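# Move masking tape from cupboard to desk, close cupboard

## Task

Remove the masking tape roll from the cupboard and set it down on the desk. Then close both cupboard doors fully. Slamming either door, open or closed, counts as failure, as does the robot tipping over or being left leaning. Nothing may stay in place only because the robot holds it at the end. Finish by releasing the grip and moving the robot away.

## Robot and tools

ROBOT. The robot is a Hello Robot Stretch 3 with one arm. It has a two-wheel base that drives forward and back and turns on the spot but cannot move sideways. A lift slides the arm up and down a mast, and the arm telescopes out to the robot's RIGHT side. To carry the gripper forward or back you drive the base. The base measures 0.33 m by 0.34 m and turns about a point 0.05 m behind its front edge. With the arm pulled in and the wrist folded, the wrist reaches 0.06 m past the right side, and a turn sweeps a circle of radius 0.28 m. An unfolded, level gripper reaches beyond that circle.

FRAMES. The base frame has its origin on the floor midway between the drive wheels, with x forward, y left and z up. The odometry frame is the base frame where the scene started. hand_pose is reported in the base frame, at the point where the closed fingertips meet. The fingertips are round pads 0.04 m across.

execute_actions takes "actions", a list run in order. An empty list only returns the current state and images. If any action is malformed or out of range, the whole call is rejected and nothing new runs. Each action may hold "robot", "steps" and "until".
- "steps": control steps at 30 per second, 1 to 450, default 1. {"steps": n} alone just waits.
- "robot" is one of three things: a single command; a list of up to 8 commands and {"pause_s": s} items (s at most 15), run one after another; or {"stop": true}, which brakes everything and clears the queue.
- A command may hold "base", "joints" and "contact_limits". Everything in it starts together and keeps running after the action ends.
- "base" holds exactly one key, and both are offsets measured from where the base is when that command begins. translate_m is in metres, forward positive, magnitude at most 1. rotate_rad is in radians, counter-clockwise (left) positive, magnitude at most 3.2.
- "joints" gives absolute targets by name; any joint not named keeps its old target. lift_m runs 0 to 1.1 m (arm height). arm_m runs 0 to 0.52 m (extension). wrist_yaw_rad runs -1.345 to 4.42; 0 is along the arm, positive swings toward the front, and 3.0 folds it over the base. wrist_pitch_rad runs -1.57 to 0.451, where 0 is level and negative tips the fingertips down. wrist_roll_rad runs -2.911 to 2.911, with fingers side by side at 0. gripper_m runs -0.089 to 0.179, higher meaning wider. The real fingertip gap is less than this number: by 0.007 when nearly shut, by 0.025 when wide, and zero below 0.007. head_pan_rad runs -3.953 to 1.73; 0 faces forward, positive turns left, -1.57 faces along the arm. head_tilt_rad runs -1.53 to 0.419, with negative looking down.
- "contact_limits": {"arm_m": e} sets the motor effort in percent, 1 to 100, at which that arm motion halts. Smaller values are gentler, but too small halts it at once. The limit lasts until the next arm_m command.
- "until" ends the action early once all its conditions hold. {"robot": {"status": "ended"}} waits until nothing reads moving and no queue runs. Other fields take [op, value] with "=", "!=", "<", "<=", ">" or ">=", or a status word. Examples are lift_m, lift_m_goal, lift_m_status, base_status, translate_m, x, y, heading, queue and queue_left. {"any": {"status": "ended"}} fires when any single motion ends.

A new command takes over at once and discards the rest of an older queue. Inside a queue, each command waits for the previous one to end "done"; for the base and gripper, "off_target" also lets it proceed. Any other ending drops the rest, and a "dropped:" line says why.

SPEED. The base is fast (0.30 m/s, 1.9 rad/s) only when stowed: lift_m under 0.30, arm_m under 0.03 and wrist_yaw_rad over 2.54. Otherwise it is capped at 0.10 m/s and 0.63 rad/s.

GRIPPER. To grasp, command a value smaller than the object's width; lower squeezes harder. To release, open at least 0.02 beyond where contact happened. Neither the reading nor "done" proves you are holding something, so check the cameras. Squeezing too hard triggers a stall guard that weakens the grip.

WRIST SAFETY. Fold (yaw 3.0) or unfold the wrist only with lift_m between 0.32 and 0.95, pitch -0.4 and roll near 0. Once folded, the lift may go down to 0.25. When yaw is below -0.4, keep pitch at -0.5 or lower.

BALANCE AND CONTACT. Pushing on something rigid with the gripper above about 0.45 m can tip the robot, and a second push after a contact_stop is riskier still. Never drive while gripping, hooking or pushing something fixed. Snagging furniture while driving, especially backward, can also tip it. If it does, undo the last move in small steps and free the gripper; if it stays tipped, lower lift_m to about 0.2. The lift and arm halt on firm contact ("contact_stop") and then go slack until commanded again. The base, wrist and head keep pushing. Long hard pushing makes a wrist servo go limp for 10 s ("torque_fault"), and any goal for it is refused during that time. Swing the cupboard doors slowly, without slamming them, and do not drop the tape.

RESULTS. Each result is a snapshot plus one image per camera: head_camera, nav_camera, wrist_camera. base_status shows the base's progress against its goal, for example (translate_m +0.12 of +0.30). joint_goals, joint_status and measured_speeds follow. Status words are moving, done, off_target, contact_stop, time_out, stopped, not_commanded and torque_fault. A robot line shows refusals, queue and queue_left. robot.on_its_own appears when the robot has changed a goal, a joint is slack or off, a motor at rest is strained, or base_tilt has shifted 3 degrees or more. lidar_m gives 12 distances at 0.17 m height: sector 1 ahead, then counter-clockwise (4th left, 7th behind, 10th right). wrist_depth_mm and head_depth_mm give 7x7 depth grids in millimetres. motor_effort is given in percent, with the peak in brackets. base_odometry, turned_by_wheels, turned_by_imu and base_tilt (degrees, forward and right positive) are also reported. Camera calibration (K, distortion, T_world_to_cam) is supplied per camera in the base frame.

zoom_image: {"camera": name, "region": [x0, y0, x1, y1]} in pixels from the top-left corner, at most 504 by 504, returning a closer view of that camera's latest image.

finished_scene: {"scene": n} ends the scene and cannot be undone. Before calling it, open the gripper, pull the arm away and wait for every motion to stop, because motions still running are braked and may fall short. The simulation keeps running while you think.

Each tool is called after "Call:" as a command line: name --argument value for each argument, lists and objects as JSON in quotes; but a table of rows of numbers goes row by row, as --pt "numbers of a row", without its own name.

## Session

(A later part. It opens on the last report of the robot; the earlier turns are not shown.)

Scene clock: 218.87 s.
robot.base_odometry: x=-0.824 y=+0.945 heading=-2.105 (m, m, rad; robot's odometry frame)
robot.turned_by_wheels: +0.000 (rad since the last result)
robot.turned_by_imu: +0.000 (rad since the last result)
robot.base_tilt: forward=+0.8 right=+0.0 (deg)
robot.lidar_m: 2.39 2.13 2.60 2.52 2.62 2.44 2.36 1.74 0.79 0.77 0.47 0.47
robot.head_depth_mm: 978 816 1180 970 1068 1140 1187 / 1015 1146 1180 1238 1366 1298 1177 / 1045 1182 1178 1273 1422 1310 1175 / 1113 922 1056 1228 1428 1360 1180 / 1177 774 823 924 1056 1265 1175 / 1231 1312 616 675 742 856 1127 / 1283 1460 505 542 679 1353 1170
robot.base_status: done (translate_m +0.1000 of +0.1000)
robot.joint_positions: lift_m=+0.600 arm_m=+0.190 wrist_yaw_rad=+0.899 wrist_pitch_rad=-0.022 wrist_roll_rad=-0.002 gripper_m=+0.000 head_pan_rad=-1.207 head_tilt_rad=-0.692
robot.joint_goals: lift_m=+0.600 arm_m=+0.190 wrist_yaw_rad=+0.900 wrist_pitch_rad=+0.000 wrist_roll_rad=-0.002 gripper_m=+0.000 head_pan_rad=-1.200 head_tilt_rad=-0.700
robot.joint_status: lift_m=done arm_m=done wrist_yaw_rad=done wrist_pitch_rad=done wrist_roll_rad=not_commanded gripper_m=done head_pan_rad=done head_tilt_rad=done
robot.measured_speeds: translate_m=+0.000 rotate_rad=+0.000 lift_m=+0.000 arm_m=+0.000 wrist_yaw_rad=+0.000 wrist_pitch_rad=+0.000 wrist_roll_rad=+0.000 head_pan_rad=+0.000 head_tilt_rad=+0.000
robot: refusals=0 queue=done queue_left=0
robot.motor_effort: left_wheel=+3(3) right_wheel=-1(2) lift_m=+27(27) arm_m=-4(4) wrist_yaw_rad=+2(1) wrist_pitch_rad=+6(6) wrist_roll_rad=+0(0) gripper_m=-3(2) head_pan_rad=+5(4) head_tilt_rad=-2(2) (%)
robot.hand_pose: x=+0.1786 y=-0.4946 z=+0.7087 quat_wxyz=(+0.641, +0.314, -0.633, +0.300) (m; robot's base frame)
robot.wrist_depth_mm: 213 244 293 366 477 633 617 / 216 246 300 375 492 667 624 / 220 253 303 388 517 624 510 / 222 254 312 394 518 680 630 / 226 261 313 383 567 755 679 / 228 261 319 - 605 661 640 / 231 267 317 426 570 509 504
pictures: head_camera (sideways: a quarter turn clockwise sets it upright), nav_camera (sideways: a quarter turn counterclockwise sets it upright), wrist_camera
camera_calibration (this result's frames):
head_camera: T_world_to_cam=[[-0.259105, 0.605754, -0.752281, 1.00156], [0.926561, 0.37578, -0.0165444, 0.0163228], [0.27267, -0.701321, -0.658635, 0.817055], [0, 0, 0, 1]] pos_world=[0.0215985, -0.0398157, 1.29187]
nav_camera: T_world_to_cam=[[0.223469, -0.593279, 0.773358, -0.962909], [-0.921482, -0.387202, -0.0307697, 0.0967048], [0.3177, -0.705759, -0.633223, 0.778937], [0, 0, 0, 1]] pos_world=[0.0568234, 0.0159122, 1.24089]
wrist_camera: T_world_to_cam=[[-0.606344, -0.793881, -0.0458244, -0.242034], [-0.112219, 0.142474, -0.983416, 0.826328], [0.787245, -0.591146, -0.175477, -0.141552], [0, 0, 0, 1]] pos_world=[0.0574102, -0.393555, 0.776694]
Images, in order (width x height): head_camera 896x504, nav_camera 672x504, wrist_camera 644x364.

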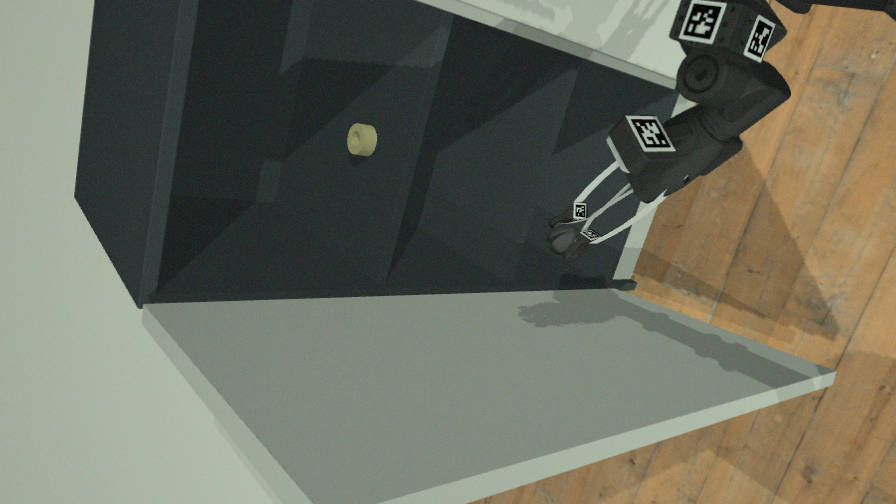

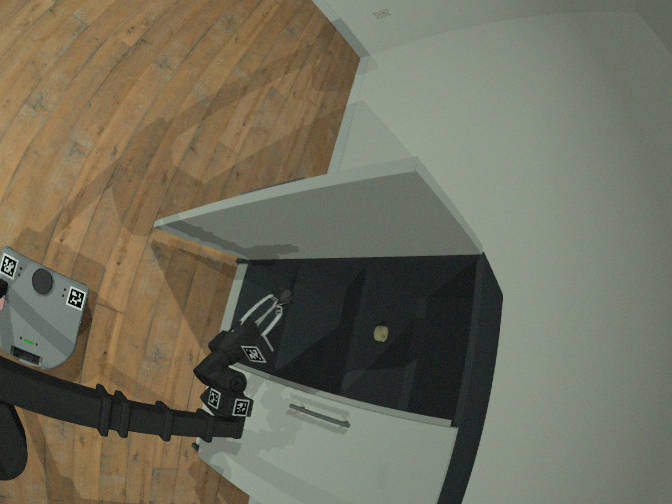

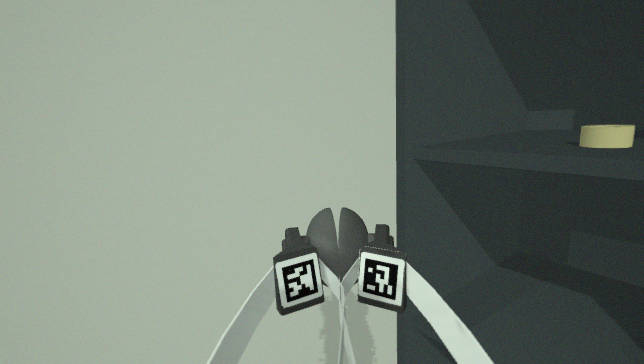

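Call:
execute_actions --actions '[{"robot":[{"joints":{"wrist_yaw_rad":0.0,"arm_m":0.05,"lift_m":0.72,"wrist_pitch_rad":-0.2,"gripper_m":0.10,"head_pan_rad":-1.57,"head_tilt_rad":-0.65},"base":{"rotate_rad":-0.4}},{"base":{"translate_m":0.2}},{"base":{"rotate_rad":0.4},"joints":{"arm_m":0.25}}],"steps":450,"until":{"robot":{"status":"ended"}}}]'

Scene clock: 251.13 s.
robot.base_odometry: x=-0.985 y=+0.826 heading=-2.105 (m, m, rad; robot's odometry frame)
robot.turned_by_wheels: +0.000 (rad since the last result)
robot.turned_by_imu: +0.002 (rad since the last result)
robot.base_tilt: forward=+0.8 right=+0.0 (deg)
robot.lidar_m: 2.21 2.00 2.68 2.59 2.70 2.63 2.54 0.97 0.73 0.77 0.29 1.64
robot.head_depth_mm: 963 799 779 832 955 1160 - / 967 793 1162 1020 - 1310 1192 / 969 789 1164 982 - 1326 1199 / 965 781 1164 973 1199 1334 1189 / 974 776 1148 1008 1190 1318 1188 / 977 773 781 818 767 724 685 / 977 1084 517 454 437 429 1116
robot.base_status: done (rotate_rad +0.3999 of +0.4000)
robot.joint_positions: lift_m=+0.720 arm_m=+0.250 wrist_yaw_rad=+0.001 wrist_pitch_rad=-0.215 wrist_roll_rad=-0.002 gripper_m=+0.100 head_pan_rad=-1.563 head_tilt_rad=-0.655
robot.joint_goals: lift_m=+0.720 arm_m=+0.250 wrist_yaw_rad=+0.000 wrist_pitch_rad=-0.200 wrist_roll_rad=-0.002 gripper_m=+0.100 head_pan_rad=-1.570 head_tilt_rad=-0.650
robot.joint_status: lift_m=done arm_m=done wrist_yaw_rad=done wrist_pitch_rad=done wrist_roll_rad=not_commanded gripper_m=done head_pan_rad=done head_tilt_rad=done
robot.measured_speeds: translate_m=+0.000 rotate_rad=+0.000 lift_m=+0.000 arm_m=+0.000 wrist_yaw_rad=+0.000 wrist_pitch_rad=+0.000 wrist_roll_rad=+0.000 head_pan_rad=+0.000 head_tilt_rad=+0.000
robot: refusals=0 queue=done queue_left=0
robot.motor_effort: left_wheel=-1(11) right_wheel=+1(6) lift_m=+27(31) arm_m=+4(4) wrist_yaw_rad=+0(6) wrist_pitch_rad=+4(5) wrist_roll_rad=+0(0) gripper_m=+1(79) head_pan_rad=-4(36) head_tilt_rad=+2(3) (%)
robot.hand_pose: x=-0.0213 y=-0.6397 z=+0.7801 quat_wxyz=(+0.704, +0.077, -0.702, -0.076) (m; robot's base frame)
robot.wrist_depth_mm: 264 372 577 594 579 574 570 / 261 368 611 623 611 610 613 / 259 366 604 637 635 591 558 / 257 363 428 382 393 380 364 / 262 308 322 295 292 295 276 / 268 310 665 673 650 - 272 / 257 331 544 544 549 532 274
pictures: head_camera (sideways: a quarter turn clockwise sets it upright), nav_camera (sideways: a quarter turn counterclockwise sets it upright), wrist_camera
camera_calibration (this result's frames):
head_camera: T_world_to_cam=[[-0.0314026, 0.630091, -0.775886, 1.03094], [0.999444, 0.0284848, -0.0173184, 0.0168867], [0.0111888, -0.775999, -0.630635, 0.782228], [0, 0, 0, 1]] pos_world=[0.00674471, -0.0430585, 1.29348]
nav_camera: T_world_to_cam=[[0.00234774, -0.605217, 0.796057, -0.99115], [-0.998653, -0.0426851, -0.0295068, 0.0955328], [0.0518378, -0.794916, -0.604502, 0.743196], [0, 0, 0, 1]] pos_world=[0.0592055, -0.00500467, 1.24109]
wrist_camera: T_world_to_cam=[[-0.998745, -0.011377, -0.048775, 0.0193455], [0.0413473, 0.362276, -0.931153, 0.997905], [0.0282638, -0.932001, -0.361351, -0.146646], [0, 0, 0, 1]] pos_world=[-0.0177947, -0.497972, 0.877155]
Images, in order (width x height): head_camera 896x504, nav_camera 672x504, wrist_camera 644x364.

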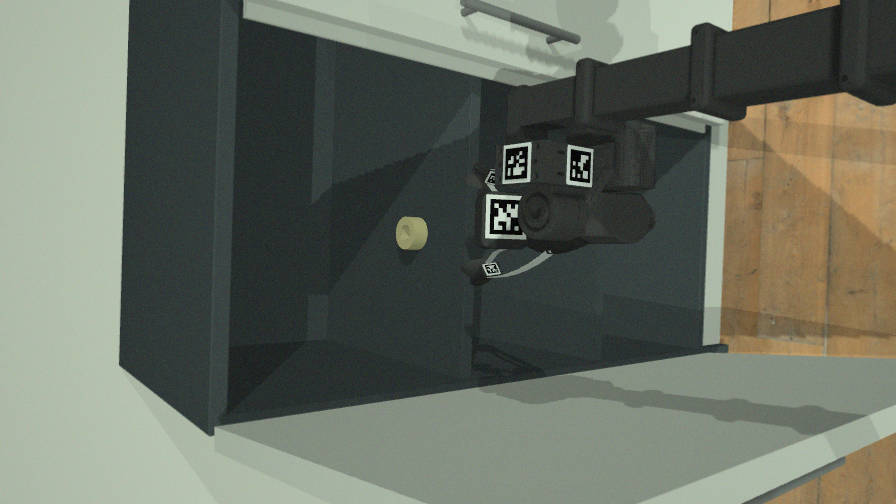

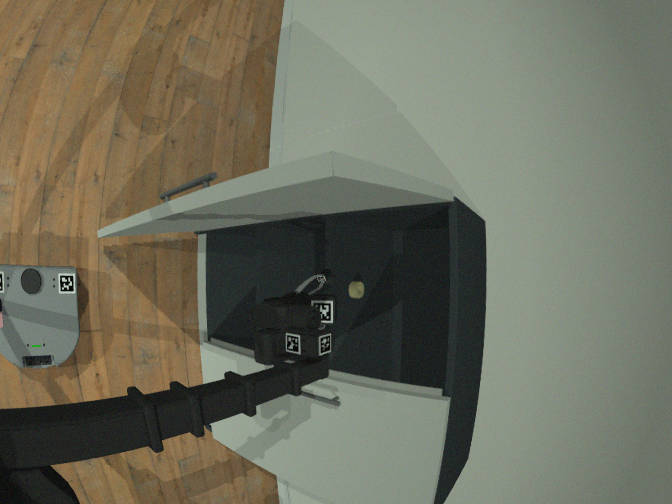

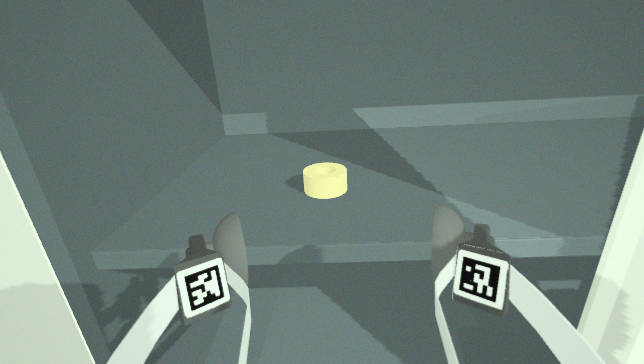

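Call:
execute_actions --actions '[{"robot":{"joints":{"arm_m":0.43,"lift_m":0.705},"base":{"translate_m":0.01}},"steps":450,"until":{"robot":{"status":"ended"}}}]'

Scene clock: 263.93 s.
robot.base_odometry: x=-0.990 y=+0.818 heading=-2.105 (m, m, rad; robot's odometry frame)
robot.turned_by_wheels: +0.000 (rad since the last result)
robot.turned_by_imu: +0.001 (rad since the last result)
robot.base_tilt: forward=+0.8 right=+0.0 (deg)
robot.lidar_m: 2.20 1.99 2.69 2.59 2.70 2.66 2.55 0.97 0.73 0.74 0.29 1.64
robot.head_depth_mm: 965 803 1130 832 968 1173 - / 963 793 1160 1016 - 1315 1189 / 968 790 1161 - 1207 1329 1188 / 974 781 1168 1050 1202 1320 1190 / 974 779 1156 1010 1168 1324 1163 / 979 769 749 747 699 662 627 / 981 1083 517 412 399 425 1111
robot.base_status: done (translate_m +0.0100 of +0.0100)
robot.joint_positions: lift_m=+0.705 arm_m=+0.430 wrist_yaw_rad=+0.001 wrist_pitch_rad=-0.216 wrist_roll_rad=-0.002 gripper_m=+0.100 head_pan_rad=-1.563 head_tilt_rad=-0.655
robot.joint_goals: lift_m=+0.705 arm_m=+0.430 wrist_yaw_rad=+0.000 wrist_pitch_rad=-0.200 wrist_roll_rad=-0.002 gripper_m=+0.100 head_pan_rad=-1.570 head_tilt_rad=-0.650
robot.joint_status: lift_m=done arm_m=done wrist_yaw_rad=done wrist_pitch_rad=done wrist_roll_rad=not_commanded gripper_m=done head_pan_rad=done head_tilt_rad=done
robot.measured_speeds: translate_m=+0.000 rotate_rad=+0.000 lift_m=+0.000 arm_m=+0.000 wrist_yaw_rad=+0.000 wrist_pitch_rad=+0.000 wrist_roll_rad=+0.000 head_pan_rad=+0.000 head_tilt_rad=+0.000
robot: refusals=0 queue=done queue_left=0
robot.motor_effort: left_wheel=-2(4) right_wheel=+1(5) lift_m=+17(25) arm_m=+4(1) wrist_yaw_rad=+0(1) wrist_pitch_rad=+4(4) wrist_roll_rad=+0(0) gripper_m=+0(0) head_pan_rad=-4(4) head_tilt_rad=+2(1) (%)
robot.hand_pose: x=-0.0213 y=-0.8197 z=+0.7656 quat_wxyz=(+0.704, +0.077, -0.702, -0.076) (m; robot's base frame)
robot.wrist_depth_mm: 251 356 419 417 418 411 410 / 249 352 440 436 436 436 433 / 246 354 473 470 463 462 449 / 246 341 382 369 360 342 330 / 244 284 290 257 262 265 248 / 222 222 212 189 198 - 197 / 182 180 176 172 170 167 164
pictures: head_camera (sideways: a quarter turn clockwise sets it upright), nav_camera (sideways: a quarter turn counterclockwise sets it upright), wrist_camera
camera_calibration (this result's frames):
head_camera: T_world_to_cam=[[-0.0314018, 0.630091, -0.775886, 1.03094], [0.999444, 0.0284835, -0.0173184, 0.0168867], [0.0111878, -0.775999, -0.630635, 0.782228], [0, 0, 0, 1]] pos_world=[0.00674465, -0.0430585, 1.29348]
nav_camera: T_world_to_cam=[[0.00234694, -0.605217, 0.796057, -0.99115], [-0.998653, -0.0426838, -0.0295068, 0.0955328], [0.0518368, -0.794916, -0.604501, 0.743196], [0, 0, 0, 1]] pos_world=[0.0592054, -0.00500475, 1.24109]
wrist_camera: T_world_to_cam=[[-0.998745, -0.0113516, -0.0487772, 0.0166108], [0.0413517, 0.362503, -0.931065, 1.04974], [0.028251, -0.931913, -0.361579, -0.319373], [0, 0, 0, 1]] pos_world=[-0.017796, -0.677974, 0.862709]
Images, in order (width x height): head_camera 896x504, nav_camera 672x504, wrist_camera 644x364.

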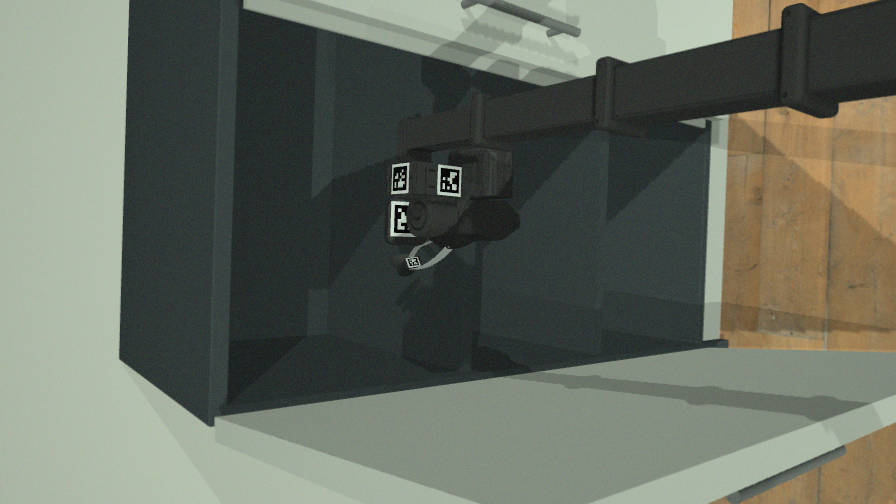

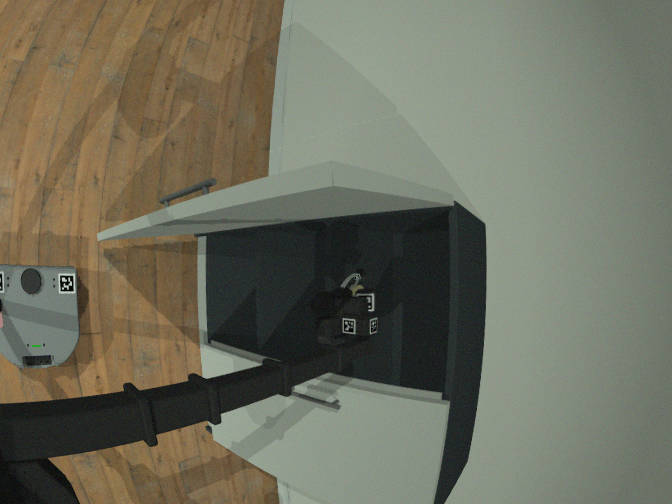

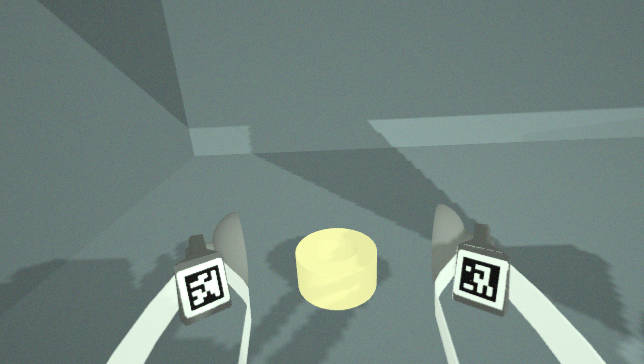

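Call:
execute_actions --actions '[{"robot":{"joints":{"arm_m":0.458,"lift_m":0.685}},"steps":450,"until":{"robot":{"status":"ended"}}}]'

Scene clock: 275.73 s.
robot.base_odometry: x=-0.990 y=+0.818 heading=-2.105 (m, m, rad; robot's odometry frame)
robot.turned_by_wheels: +0.000 (rad since the last result)
robot.turned_by_imu: +0.001 (rad since the last result)
robot.base_tilt: forward=+0.7 right=+0.0 (deg)
robot.lidar_m: 2.20 2.00 2.68 2.59 2.70 2.64 2.55 0.97 0.73 0.74 0.29 1.64
robot.head_depth_mm: 958 800 1133 834 968 1195 1220 / 966 793 1161 1020 - 1331 1171 / 961 788 1162 - 1197 1332 1194 / 968 784 1169 1055 1193 1328 1190 / 969 776 1148 1007 1153 1319 1168 / 975 775 750 745 700 664 626 / 978 1086 516 413 399 423 1112
robot.base_status: done (translate_m +0.0100 of +0.0100)
robot.joint_positions: lift_m=+0.685 arm_m=+0.458 wrist_yaw_rad=+0.001 wrist_pitch_rad=-0.216 wrist_roll_rad=-0.002 gripper_m=+0.100 head_pan_rad=-1.563 head_tilt_rad=-0.655
robot.joint_goals: lift_m=+0.685 arm_m=+0.458 wrist_yaw_rad=+0.000 wrist_pitch_rad=-0.200 wrist_roll_rad=-0.002 gripper_m=+0.100 head_pan_rad=-1.570 head_tilt_rad=-0.650
robot.joint_status: lift_m=done arm_m=done wrist_yaw_rad=done wrist_pitch_rad=done wrist_roll_rad=not_commanded gripper_m=done head_pan_rad=done head_tilt_rad=done
robot.measured_speeds: translate_m=+0.000 rotate_rad=+0.000 lift_m=+0.000 arm_m=+0.000 wrist_yaw_rad=+0.000 wrist_pitch_rad=+0.000 wrist_roll_rad=+0.000 head_pan_rad=+0.000 head_tilt_rad=+0.000
robot: refusals=0 queue=done queue_left=0
robot.motor_effort: left_wheel=-1(2) right_wheel=+1(1) lift_m=+17(16) arm_m=+4(6) wrist_yaw_rad=-2(2) wrist_pitch_rad=+4(5) wrist_roll_rad=+0(0) gripper_m=+1(1) head_pan_rad=-4(4) head_tilt_rad=+1(2) (%)
robot.hand_pose: x=-0.0213 y=-0.8477 z=+0.7456 quat_wxyz=(+0.704, +0.077, -0.702, -0.076) (m; robot's base frame)
robot.wrist_depth_mm: 251 358 394 388 387 388 385 / 250 355 408 414 410 406 408 / 249 348 434 435 430 420 425 / 245 316 329 318 306 294 283 / 233 244 249 192 224 227 212 / 191 189 182 155 169 - 169 / 155 154 151 148 146 143 141
pictures: head_camera (sideways: a quarter turn clockwise sets it upright), nav_camera (sideways: a quarter turn counterclockwise sets it upright), wrist_camera
camera_calibration (this result's frames):
head_camera: T_world_to_cam=[[-0.0314019, 0.630091, -0.775886, 1.03094], [0.999444, 0.0284836, -0.0173184, 0.0168867], [0.0111879, -0.775999, -0.630635, 0.782228], [0, 0, 0, 1]] pos_world=[0.00674466, -0.0430585, 1.29348]
nav_camera: T_world_to_cam=[[0.00234701, -0.605217, 0.796057, -0.99115], [-0.998653, -0.0426839, -0.0295068, 0.0955328], [0.0518369, -0.794916, -0.604501, 0.743196], [0, 0, 0, 1]] pos_world=[0.0592054, -0.00500474, 1.24109]
wrist_camera: T_world_to_cam=[[-0.998745, -0.0113487, -0.0487777, 0.015319], [0.0413514, 0.362561, -0.931042, 1.04128], [0.028251, -0.931891, -0.361637, -0.352643], [0, 0, 0, 1]] pos_world=[-0.017796, -0.705978, 0.842692]
Images, in order (width x height): head_camera 896x504, nav_camera 672x504, wrist_camera 644x364.

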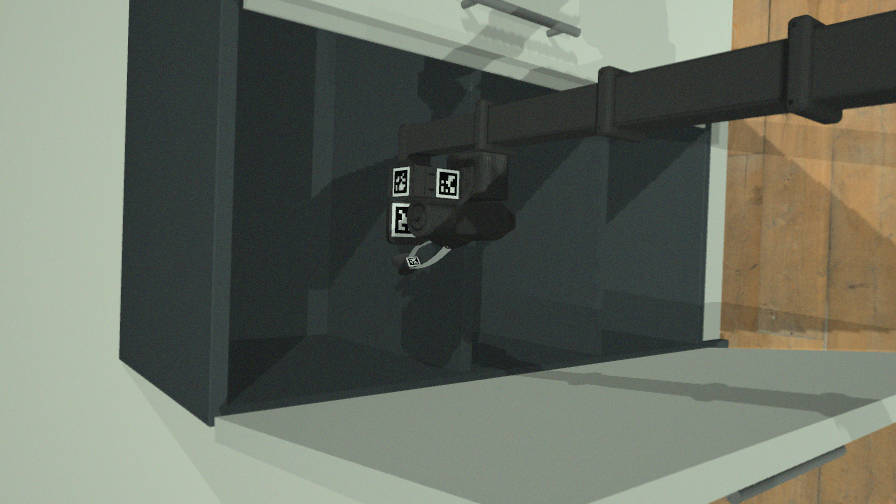

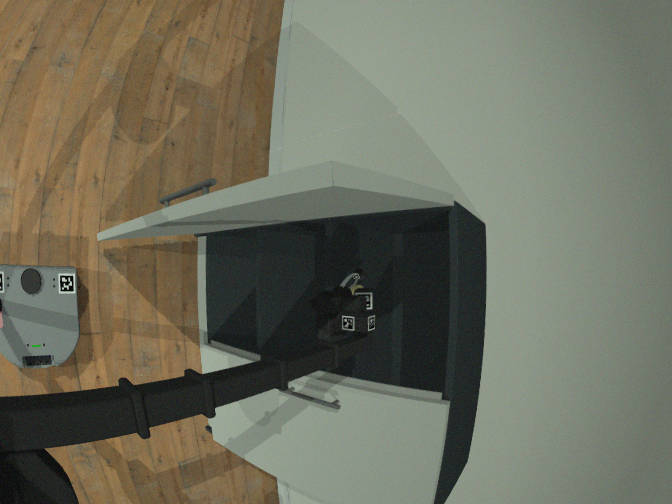

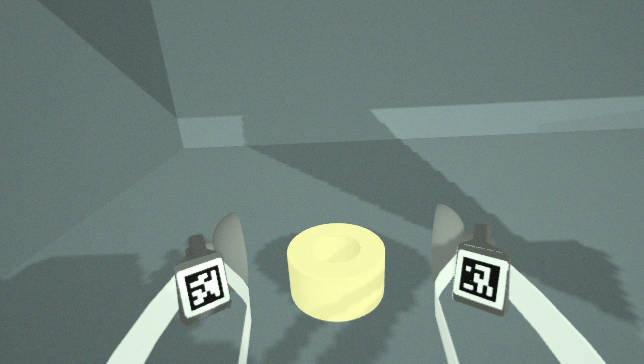

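Call:
execute_actions --actions '[{"robot":[{"joints":{"arm_m":0.463,"lift_m":0.679}},{"joints":{"gripper_m":0.02}},{"joints":{"lift_m":0.71}}],"steps":450,"until":{"robot":{"status":"ended"}}}]'

Scene clock: 284.57 s.
robot.base_odometry: x=-0.990 y=+0.818 heading=-2.105 (m, m, rad; robot's odometry frame)
robot.turned_by_wheels: +0.000 (rad since the last result)
robot.turned_by_imu: +0.001 (rad since the last result)
robot.base_tilt: forward=+0.8 right=+0.0 (deg)
robot.lidar_m: 2.20 2.00 2.68 2.58 2.70 2.65 2.55 0.97 0.73 0.74 0.29 1.63
robot.head_depth_mm: 960 800 1136 835 956 1152 - / 969 793 1159 1019 - 1336 1188 / 970 790 1165 - 1212 1330 1193 / 973 780 1167 1009 1202 1325 1194 / 972 774 1151 1006 1169 1320 1166 / 977 770 750 745 702 662 627 / 982 1083 517 413 399 423 1120
robot.base_status: done (translate_m +0.0100 of +0.0100)
robot.joint_positions: lift_m=+0.710 arm_m=+0.463 wrist_yaw_rad=+0.001 wrist_pitch_rad=-0.217 wrist_roll_rad=-0.002 gripper_m=+0.021 head_pan_rad=-1.563 head_tilt_rad=-0.655
robot.joint_goals: lift_m=+0.710 arm_m=+0.463 wrist_yaw_rad=+0.000 wrist_pitch_rad=-0.200 wrist_roll_rad=-0.002 gripper_m=+0.020 head_pan_rad=-1.570 head_tilt_rad=-0.650
robot.joint_status: lift_m=done arm_m=done wrist_yaw_rad=done wrist_pitch_rad=done wrist_roll_rad=not_commanded gripper_m=done head_pan_rad=done head_tilt_rad=done
robot.measured_speeds: translate_m=+0.000 rotate_rad=+0.000 lift_m=+0.000 arm_m=+0.000 wrist_yaw_rad=+0.000 wrist_pitch_rad=+0.000 wrist_roll_rad=+0.000 head_pan_rad=+0.000 head_tilt_rad=+0.000
robot: refusals=0 queue=done queue_left=0
robot.motor_effort: left_wheel=-2(2) right_wheel=+2(1) lift_m=+27(30) arm_m=+4(4) wrist_yaw_rad=+0(0) wrist_pitch_rad=+5(5) wrist_roll_rad=+0(0) gripper_m=-15(87) head_pan_rad=-4(4) head_tilt_rad=+1(2) (%)
robot.hand_pose: x=-0.0213 y=-0.8526 z=+0.7696 quat_wxyz=(+0.704, +0.077, -0.702, -0.077) (m; robot's base frame)
robot.wrist_depth_mm: 253 358 386 387 382 382 380 / 248 349 410 411 405 402 400 / 248 347 436 435 425 432 426 / 246 343 395 381 365 353 339 / 244 288 290 177 282 261 254 / 223 225 230 145 173 207 203 / 187 185 180 171 175 171 169
pictures: head_camera (sideways: a quarter turn clockwise sets it upright), nav_camera (sideways: a quarter turn counterclockwise sets it upright), wrist_camera
camera_calibration (this result's frames):
head_camera: T_world_to_cam=[[-0.0314017, 0.630091, -0.775886, 1.03094], [0.999444, 0.0284834, -0.0173184, 0.0168867], [0.0111877, -0.775999, -0.630635, 0.782228], [0, 0, 0, 1]] pos_world=[0.00674465, -0.0430585, 1.29348]
nav_camera: T_world_to_cam=[[0.00234687, -0.605217, 0.796057, -0.99115], [-0.998653, -0.0426836, -0.0295068, 0.0955328], [0.0518367, -0.794916, -0.604501, 0.743196], [0, 0, 0, 1]] pos_world=[0.0592054, -0.00500475, 1.24109]
wrist_camera: T_world_to_cam=[[-0.998745, -0.0112678, -0.0487953, 0.0165181], [0.0413502, 0.364108, -0.930438, 1.06626], [0.0282508, -0.931289, -0.363185, -0.346785], [0, 0, 0, 1]] pos_world=[-0.017796, -0.711006, 0.866952]
Images, in order (width x height): head_camera 896x504, nav_camera 672x504, wrist_camera 644x364.

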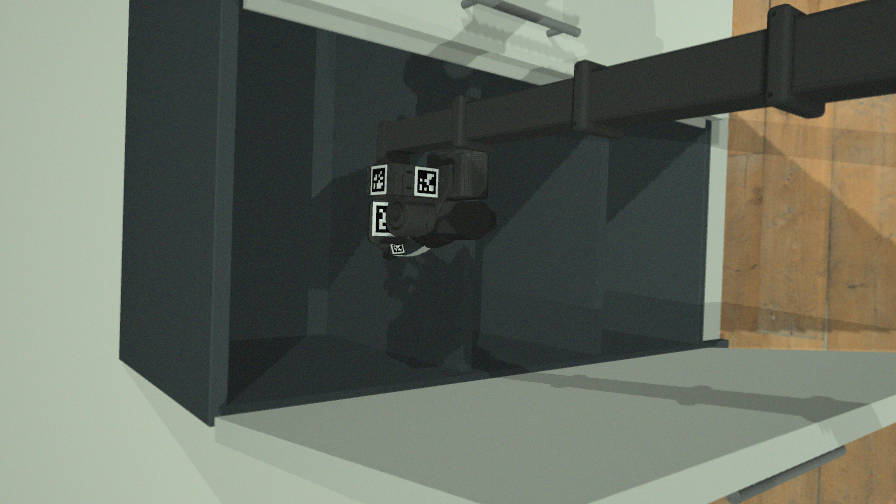

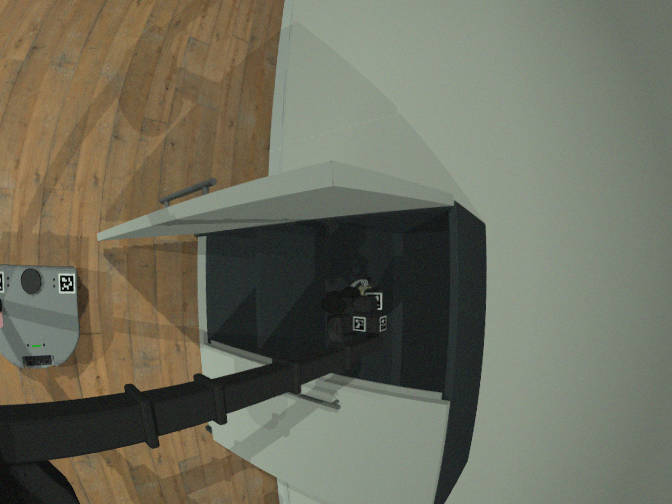

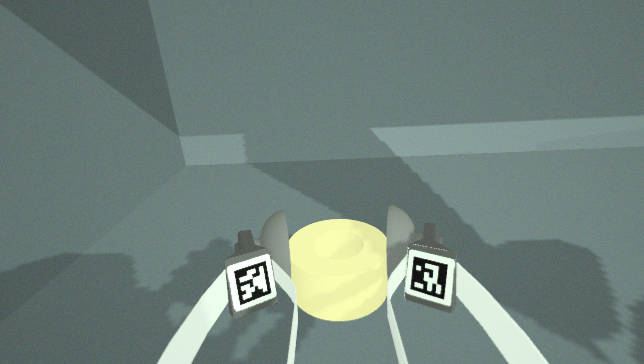

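Call:
execute_actions --actions '[{"robot":{"joints":{"arm_m":0.0}},"steps":450,"until":{"robot":{"arm_m":["<",0.24]}}},{"robot":{"joints":{"lift_m":0.34,"wrist_pitch_rad":-0.4,"head_pan_rad":-1.2,"head_tilt_rad":-1.1},"base":{"translate_m":-0.15}},"steps":450,"until":{"robot":{"base_status":"done","arm_m":["<",0.01]}}},{"robot":[{"joints":{"wrist_yaw_rad":3.0,"lift_m":0.34}},{"joints":{"lift_m":0.28}}],"steps":450,"until":{"robot":{"status":"ended"}}}]'

Scene clock: 325.37 s.
robot.base_odometry: x=-0.914 y=+0.947 heading=-2.105 (m, m, rad; robot's odometry frame)
robot.turned_by_wheels: +0.000 (rad since the last result)
robot.turned_by_imu: +0.002 (rad since the last result)
robot.base_tilt: forward=+0.8 right=+0.0 (deg)
robot.lidar_m: 2.35 2.12 2.68 2.60 2.70 2.50 2.41 1.64 0.71 0.69 0.41 0.38
robot.head_depth_mm: 912 841 1095 1241 1302 1192 1100 / 914 1162 1137 1384 1318 1224 - / 910 1173 1385 1396 1313 - - / 850 1043 1275 1435 1310 1213 - / 650 746 883 1067 1272 1192 1101 / 502 558 629 770 1289 1197 1105 / 408 446 517 1419 1307 1196 1103
robot.base_status: done (translate_m -0.1500 of -0.1500)
robot.joint_positions: lift_m=+0.280 arm_m=+0.000 wrist_yaw_rad=+2.998 wrist_pitch_rad=-0.416 wrist_roll_rad=-0.002 gripper_m=+0.021 head_pan_rad=-1.207 head_tilt_rad=-1.087
robot.joint_goals: lift_m=+0.280 arm_m=+0.000 wrist_yaw_rad=+3.000 wrist_pitch_rad=-0.400 wrist_roll_rad=-0.002 gripper_m=+0.020 head_pan_rad=-1.200 head_tilt_rad=-1.100
robot.joint_status: lift_m=done arm_m=done wrist_yaw_rad=done wrist_pitch_rad=done wrist_roll_rad=not_commanded gripper_m=done head_pan_rad=done head_tilt_rad=done
robot.measured_speeds: translate_m=+0.000 rotate_rad=+0.000 lift_m=+0.000 arm_m=+0.000 wrist_yaw_rad=+0.000 wrist_pitch_rad=+0.000 wrist_roll_rad=+0.000 head_pan_rad=+0.000 head_tilt_rad=+0.000
robot: refusals=0 queue=done queue_left=0
robot.motor_effort: left_wheel=-1(8) right_wheel=+1(3) lift_m=+17(24) arm_m=-3(6) wrist_yaw_rad=+2(2) wrist_pitch_rad=+5(2) wrist_roll_rad=+0(0) gripper_m=-15(14) head_pan_rad=+4(37) head_tilt_rad=-5(23) (%)
robot.hand_pose: x=+0.0109 y=+0.0770 z=+0.2933 quat_wxyz=(+0.196, +0.700, +0.096, +0.680) (m; robot's base frame)
robot.wrist_depth_mm: - - - - - - - / - - - - - - - / - - - 993 942 899 879 / 821 765 752 744 712 709 672 / 646 612 - 177 603 575 566 / 531 524 - 144 305 491 471 / 466 - - - 425 418 413
pictures: head_camera (sideways: a quarter turn clockwise sets it upright), nav_camera (sideways: a quarter turn counterclockwise sets it upright), wrist_camera
camera_calibration (this result's frames):
head_camera: T_world_to_cam=[[-0.344238, 0.828758, -0.441204, 0.596782], [0.924799, 0.38039, -0.00702613, 0.00393564], [0.162007, -0.410444, -0.897379, 1.12814], [0, 0, 0, 1]] pos_world=[0.0190285, -0.0330449, 1.2757]
nav_camera: T_world_to_cam=[[0.312153, -0.825615, 0.470022, -0.568217], [-0.926539, -0.373907, -0.0414489, 0.11062], [0.209965, -0.422555, -0.881681, 1.10267], [0, 0, 0, 1]] pos_world=[0.0483426, 0.03817, 1.24386]
wrist_camera: T_world_to_cam=[[0.988517, -0.142644, -0.0498744, 0.0246296], [-0.118758, -0.529245, -0.840117, 0.327306], [0.0934422, 0.836393, -0.540107, 0.260127], [0, 0, 0, 1]] pos_world=[-0.00978348, -0.0408299, 0.4167]
Images, in order (width x height): head_camera 896x504, nav_camera 672x504, wrist_camera 644x364.

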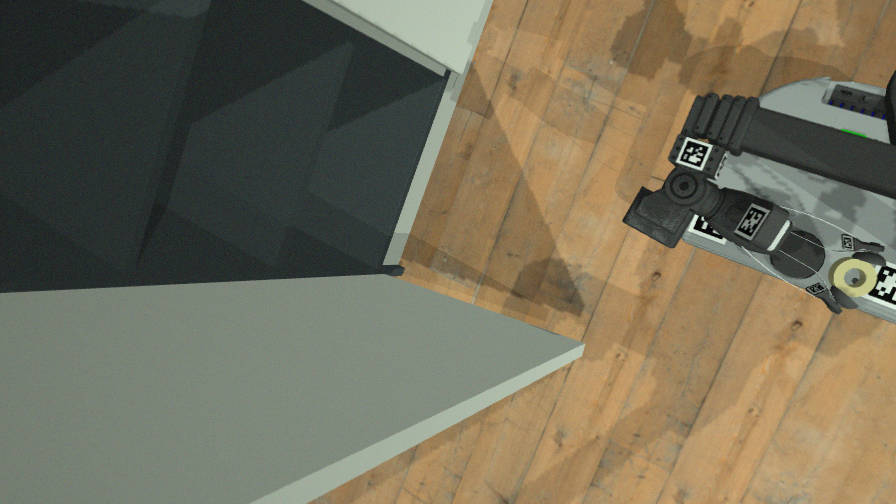

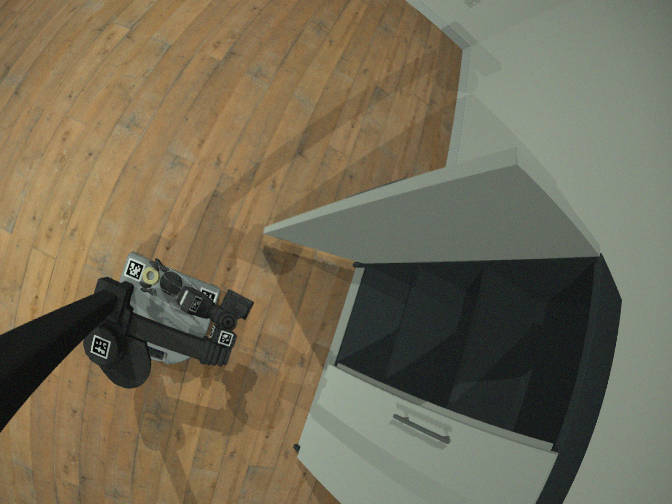

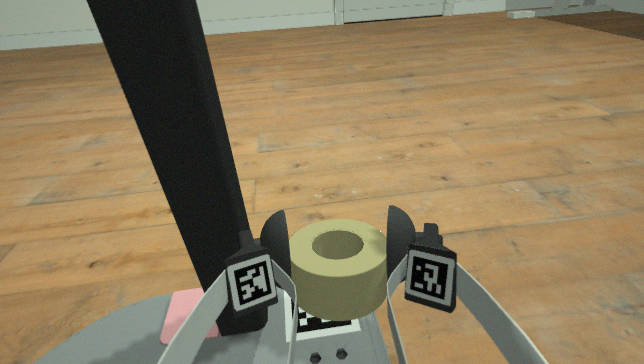

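Call:
execute_actions --actions '[{"robot":[{"base":{"rotate_rad":0.06},"joints":{"head_pan_rad":-1.9,"head_tilt_rad":-1.0}},{"base":{"translate_m":0.5}},{"joints":{"arm_m":0.22}}],"steps":450,"until":{"robot":{"status":"ended"}}}]'

Scene clock: 357.33 s.
robot.base_odometry: x=-1.142 y=+0.502 heading=-2.045 (m, m, rad; robot's odometry frame)
robot.turned_by_wheels: +0.060 (rad since the last result)
robot.turned_by_imu: +0.062 (rad since the last result)
robot.base_tilt: forward=+0.8 right=+0.0 (deg)
robot.lidar_m: 1.85 1.69 2.62 2.54 2.72 2.98 2.90 0.96 0.34 0.69 1.25 1.79
robot.head_depth_mm: 1078 353 423 1482 1353 1225 1136 / 405 411 465 569 1342 1211 - / 451 516 603 705 943 1240 - / 582 697 861 1131 1307 1228 - / 1040 1270 1616 1513 1390 1213 1091 / 1094 1301 1596 1517 1349 1216 1099 / 1066 1266 1548 1507 1348 1207 1101
robot.base_status: done (translate_m +0.5000 of +0.5000)
robot.joint_positions: lift_m=+0.280 arm_m=+0.220 wrist_yaw_rad=+2.998 wrist_pitch_rad=-0.416 wrist_roll_rad=-0.002 gripper_m=+0.021 head_pan_rad=-1.893 head_tilt_rad=-1.001
robot.joint_goals: lift_m=+0.280 arm_m=+0.220 wrist_yaw_rad=+3.000 wrist_pitch_rad=-0.400 wrist_roll_rad=-0.002 gripper_m=+0.020 head_pan_rad=-1.900 head_tilt_rad=-1.000
robot.joint_status: lift_m=done arm_m=done wrist_yaw_rad=done wrist_pitch_rad=done wrist_roll_rad=not_commanded gripper_m=done head_pan_rad=done head_tilt_rad=done
robot.measured_speeds: translate_m=+0.000 rotate_rad=+0.000 lift_m=+0.000 arm_m=+0.000 wrist_yaw_rad=+0.000 wrist_pitch_rad=+0.000 wrist_roll_rad=+0.000 head_pan_rad=+0.000 head_tilt_rad=+0.000
robot: refusals=0 queue=done queue_left=0
robot.motor_effort: left_wheel=-2(12) right_wheel=+0(5) lift_m=+16(16) arm_m=+4(4) wrist_yaw_rad=+1(2) wrist_pitch_rad=+5(5) wrist_roll_rad=+0(0) gripper_m=-15(15) head_pan_rad=-4(48) head_tilt_rad=+2(10) (%)
robot.hand_pose: x=+0.0108 y=-0.1422 z=+0.2933 quat_wxyz=(+0.195, +0.700, +0.097, +0.680) (m; robot's base frame)
robot.wrist_depth_mm: - - - - - - - / - - - - - - - / - - - 982 937 901 908 / 803 817 - 762 719 709 676 / 633 - - 173 605 565 557 / 532 - - 145 304 490 472 / - - - - 424 416 412
pictures: head_camera (sideways: a quarter turn clockwise sets it upright), nav_camera (sideways: a quarter turn counterclockwise sets it upright), wrist_camera
camera_calibration (this result's frames):
head_camera: T_world_to_cam=[[0.24615, 0.820305, -0.516246, 0.690931], [0.956152, -0.292726, -0.00923529, 0.00662138], [-0.158694, -0.491337, -0.85639, 1.07684], [0, 0, 0, 1]] pos_world=[-0.00551593, -0.0357471, 1.27894]
nav_camera: T_world_to_cam=[[-0.268208, -0.795249, 0.543731, -0.660695], [-0.954709, 0.29489, -0.0396331, 0.108432], [-0.128823, -0.529735, -0.838323, 1.04838], [0, 0, 0, 1]] pos_world=[0.0613728, -0.0020288, 1.24242]
wrist_camera: T_world_to_cam=[[0.988605, -0.142034, -0.0498743, -0.00641666], [-0.118435, -0.529355, -0.840093, 0.211241], [0.0929207, 0.836427, -0.540144, 0.443498], [0, 0, 0, 1]] pos_world=[-0.00984823, -0.260044, 0.416695]
Images, in order (width x height): head_camera 896x504, nav_camera 672x504, wrist_camera 644x364.

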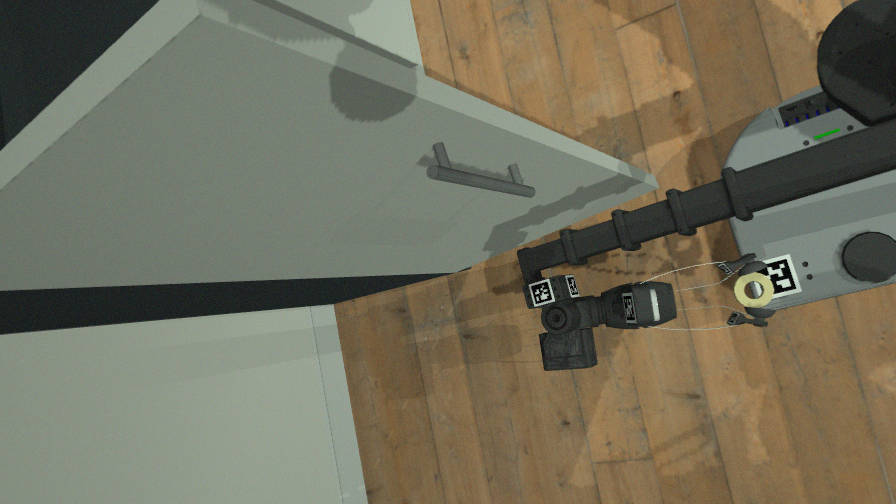

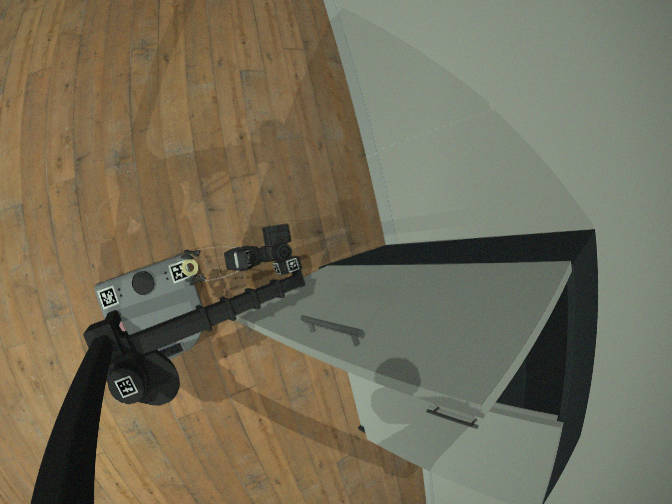

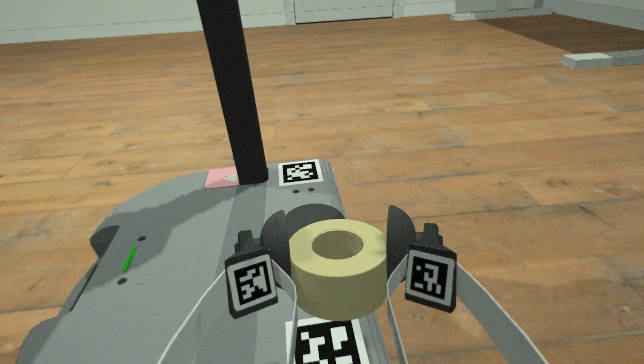

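Call:
execute_actions --actions '[{"robot":{"base":{"translate_m":-0.32},"joints":{"head_pan_rad":-1.7,"head_tilt_rad":-0.95}},"steps":450,"until":{"robot":{"status":"ended"}}}]'

Scene clock: 366.57 s.
robot.base_odometry: x=-0.996 y=+0.787 heading=-2.045 (m, m, rad; robot's odometry frame)
robot.turned_by_wheels: +0.000 (rad since the last result)
robot.turned_by_imu: +0.002 (rad since the last result)
robot.base_tilt: forward=+0.8 right=+0.0 (deg)
robot.lidar_m: 2.17 1.96 2.62 2.58 2.74 2.64 2.58 0.93 0.39 0.42 1.23 1.76
robot.head_depth_mm: 1000 741 930 1208 1387 1238 1110 / 1062 398 479 1154 1375 1233 1141 / 1007 442 528 655 871 1229 - / 460 496 608 781 1037 1213 - / 481 565 714 973 1335 1230 1106 / 531 658 878 1532 1376 1230 1104 / 630 1245 1531 1572 1378 1221 1105
robot.base_status: done (translate_m -0.3200 of -0.3200)
robot.joint_positions: lift_m=+0.280 arm_m=+0.220 wrist_yaw_rad=+2.999 wrist_pitch_rad=-0.417 wrist_roll_rad=-0.002 gripper_m=+0.021 head_pan_rad=-1.707 head_tilt_rad=-0.952
robot.joint_goals: lift_m=+0.280 arm_m=+0.220 wrist_yaw_rad=+3.000 wrist_pitch_rad=-0.400 wrist_roll_rad=-0.002 gripper_m=+0.020 head_pan_rad=-1.700 head_tilt_rad=-0.950
robot.joint_status: lift_m=done arm_m=done wrist_yaw_rad=done wrist_pitch_rad=done wrist_roll_rad=not_commanded gripper_m=done head_pan_rad=done head_tilt_rad=done
robot.measured_speeds: translate_m=+0.000 rotate_rad=+0.000 lift_m=+0.000 arm_m=+0.000 wrist_yaw_rad=+0.000 wrist_pitch_rad=+0.000 wrist_roll_rad=+0.000 head_pan_rad=+0.000 head_tilt_rad=+0.000
robot: refusals=0 queue=done queue_left=0
robot.motor_effort: left_wheel=-1(9) right_wheel=+2(8) lift_m=+17(17) arm_m=+4(4) wrist_yaw_rad=+0(1) wrist_pitch_rad=+5(5) wrist_roll_rad=+0(0) gripper_m=-14(14) head_pan_rad=+5(27) head_tilt_rad=+1(3) (%)
robot.hand_pose: x=+0.0107 y=-0.1423 z=+0.2932 quat_wxyz=(+0.195, +0.700, +0.097, +0.681) (m; robot's base frame)
robot.wrist_depth_mm: - - - - - - - / - - - - - - - / - - - 974 929 907 867 / 815 823 - 750 716 703 680 / 636 - - 174 600 578 558 / 528 - - 145 304 485 478 / - - - - 425 415 415
pictures: head_camera (sideways: a quarter turn clockwise sets it upright), nav_camera (sideways: a quarter turn counterclockwise sets it upright), wrist_camera
camera_calibration (this result's frames):
head_camera: T_world_to_cam=[[0.0861329, 0.825375, -0.557976, 0.746269], [0.993788, -0.110795, -0.0104837, 0.00801772], [-0.070474, -0.553607, -0.829791, 1.04172], [0, 0, 0, 1]] pos_world=[0.00116804, -0.0383591, 1.2809]
nav_camera: T_world_to_cam=[[-0.112274, -0.803518, 0.584597, -0.714885], [-0.9931, 0.110791, -0.038449, 0.107127], [-0.0338734, -0.58488, -0.810412, 1.01152], [0, 0, 0, 1]] pos_world=[0.0603887, 0.00532456, 1.24178]
wrist_camera: T_world_to_cam=[[0.98869, -0.141466, -0.0497882, -0.00624876], [-0.118088, -0.529698, -0.839926, 0.211021], [0.0924483, 0.836306, -0.540413, 0.443591], [0, 0, 0, 1]] pos_world=[-0.00991213, -0.260085, 0.416653]
Images, in order (width x height): head_camera 896x504, nav_camera 672x504, wrist_camera 644x364.

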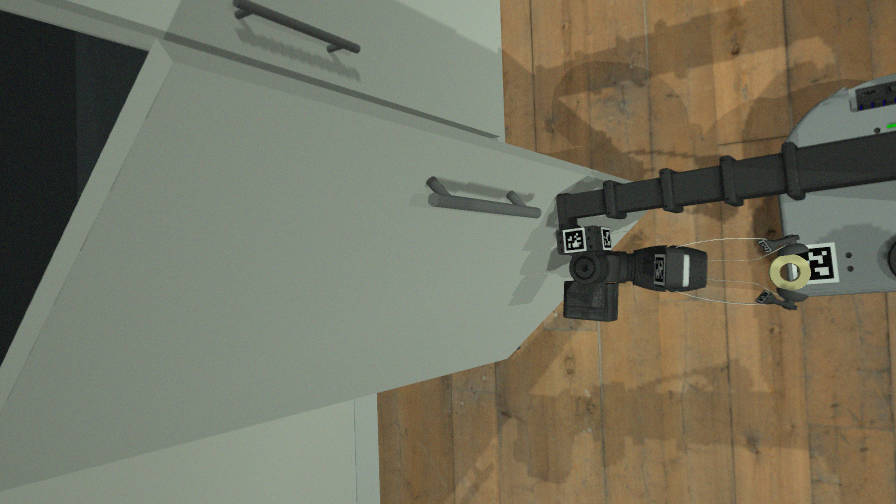

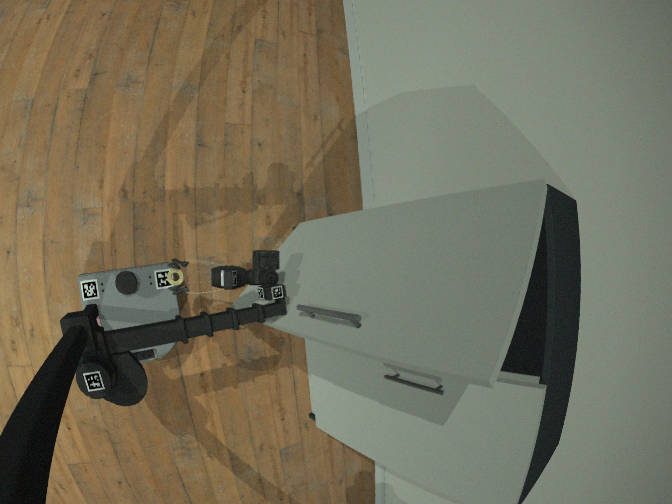

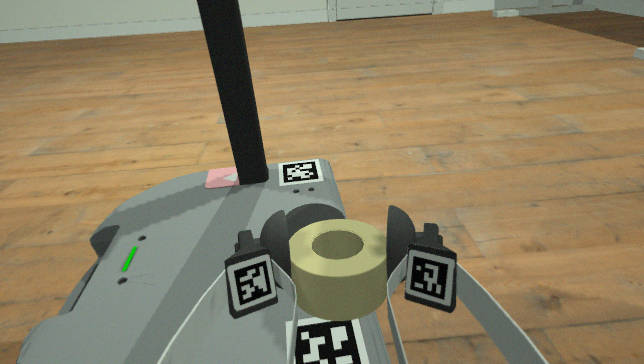

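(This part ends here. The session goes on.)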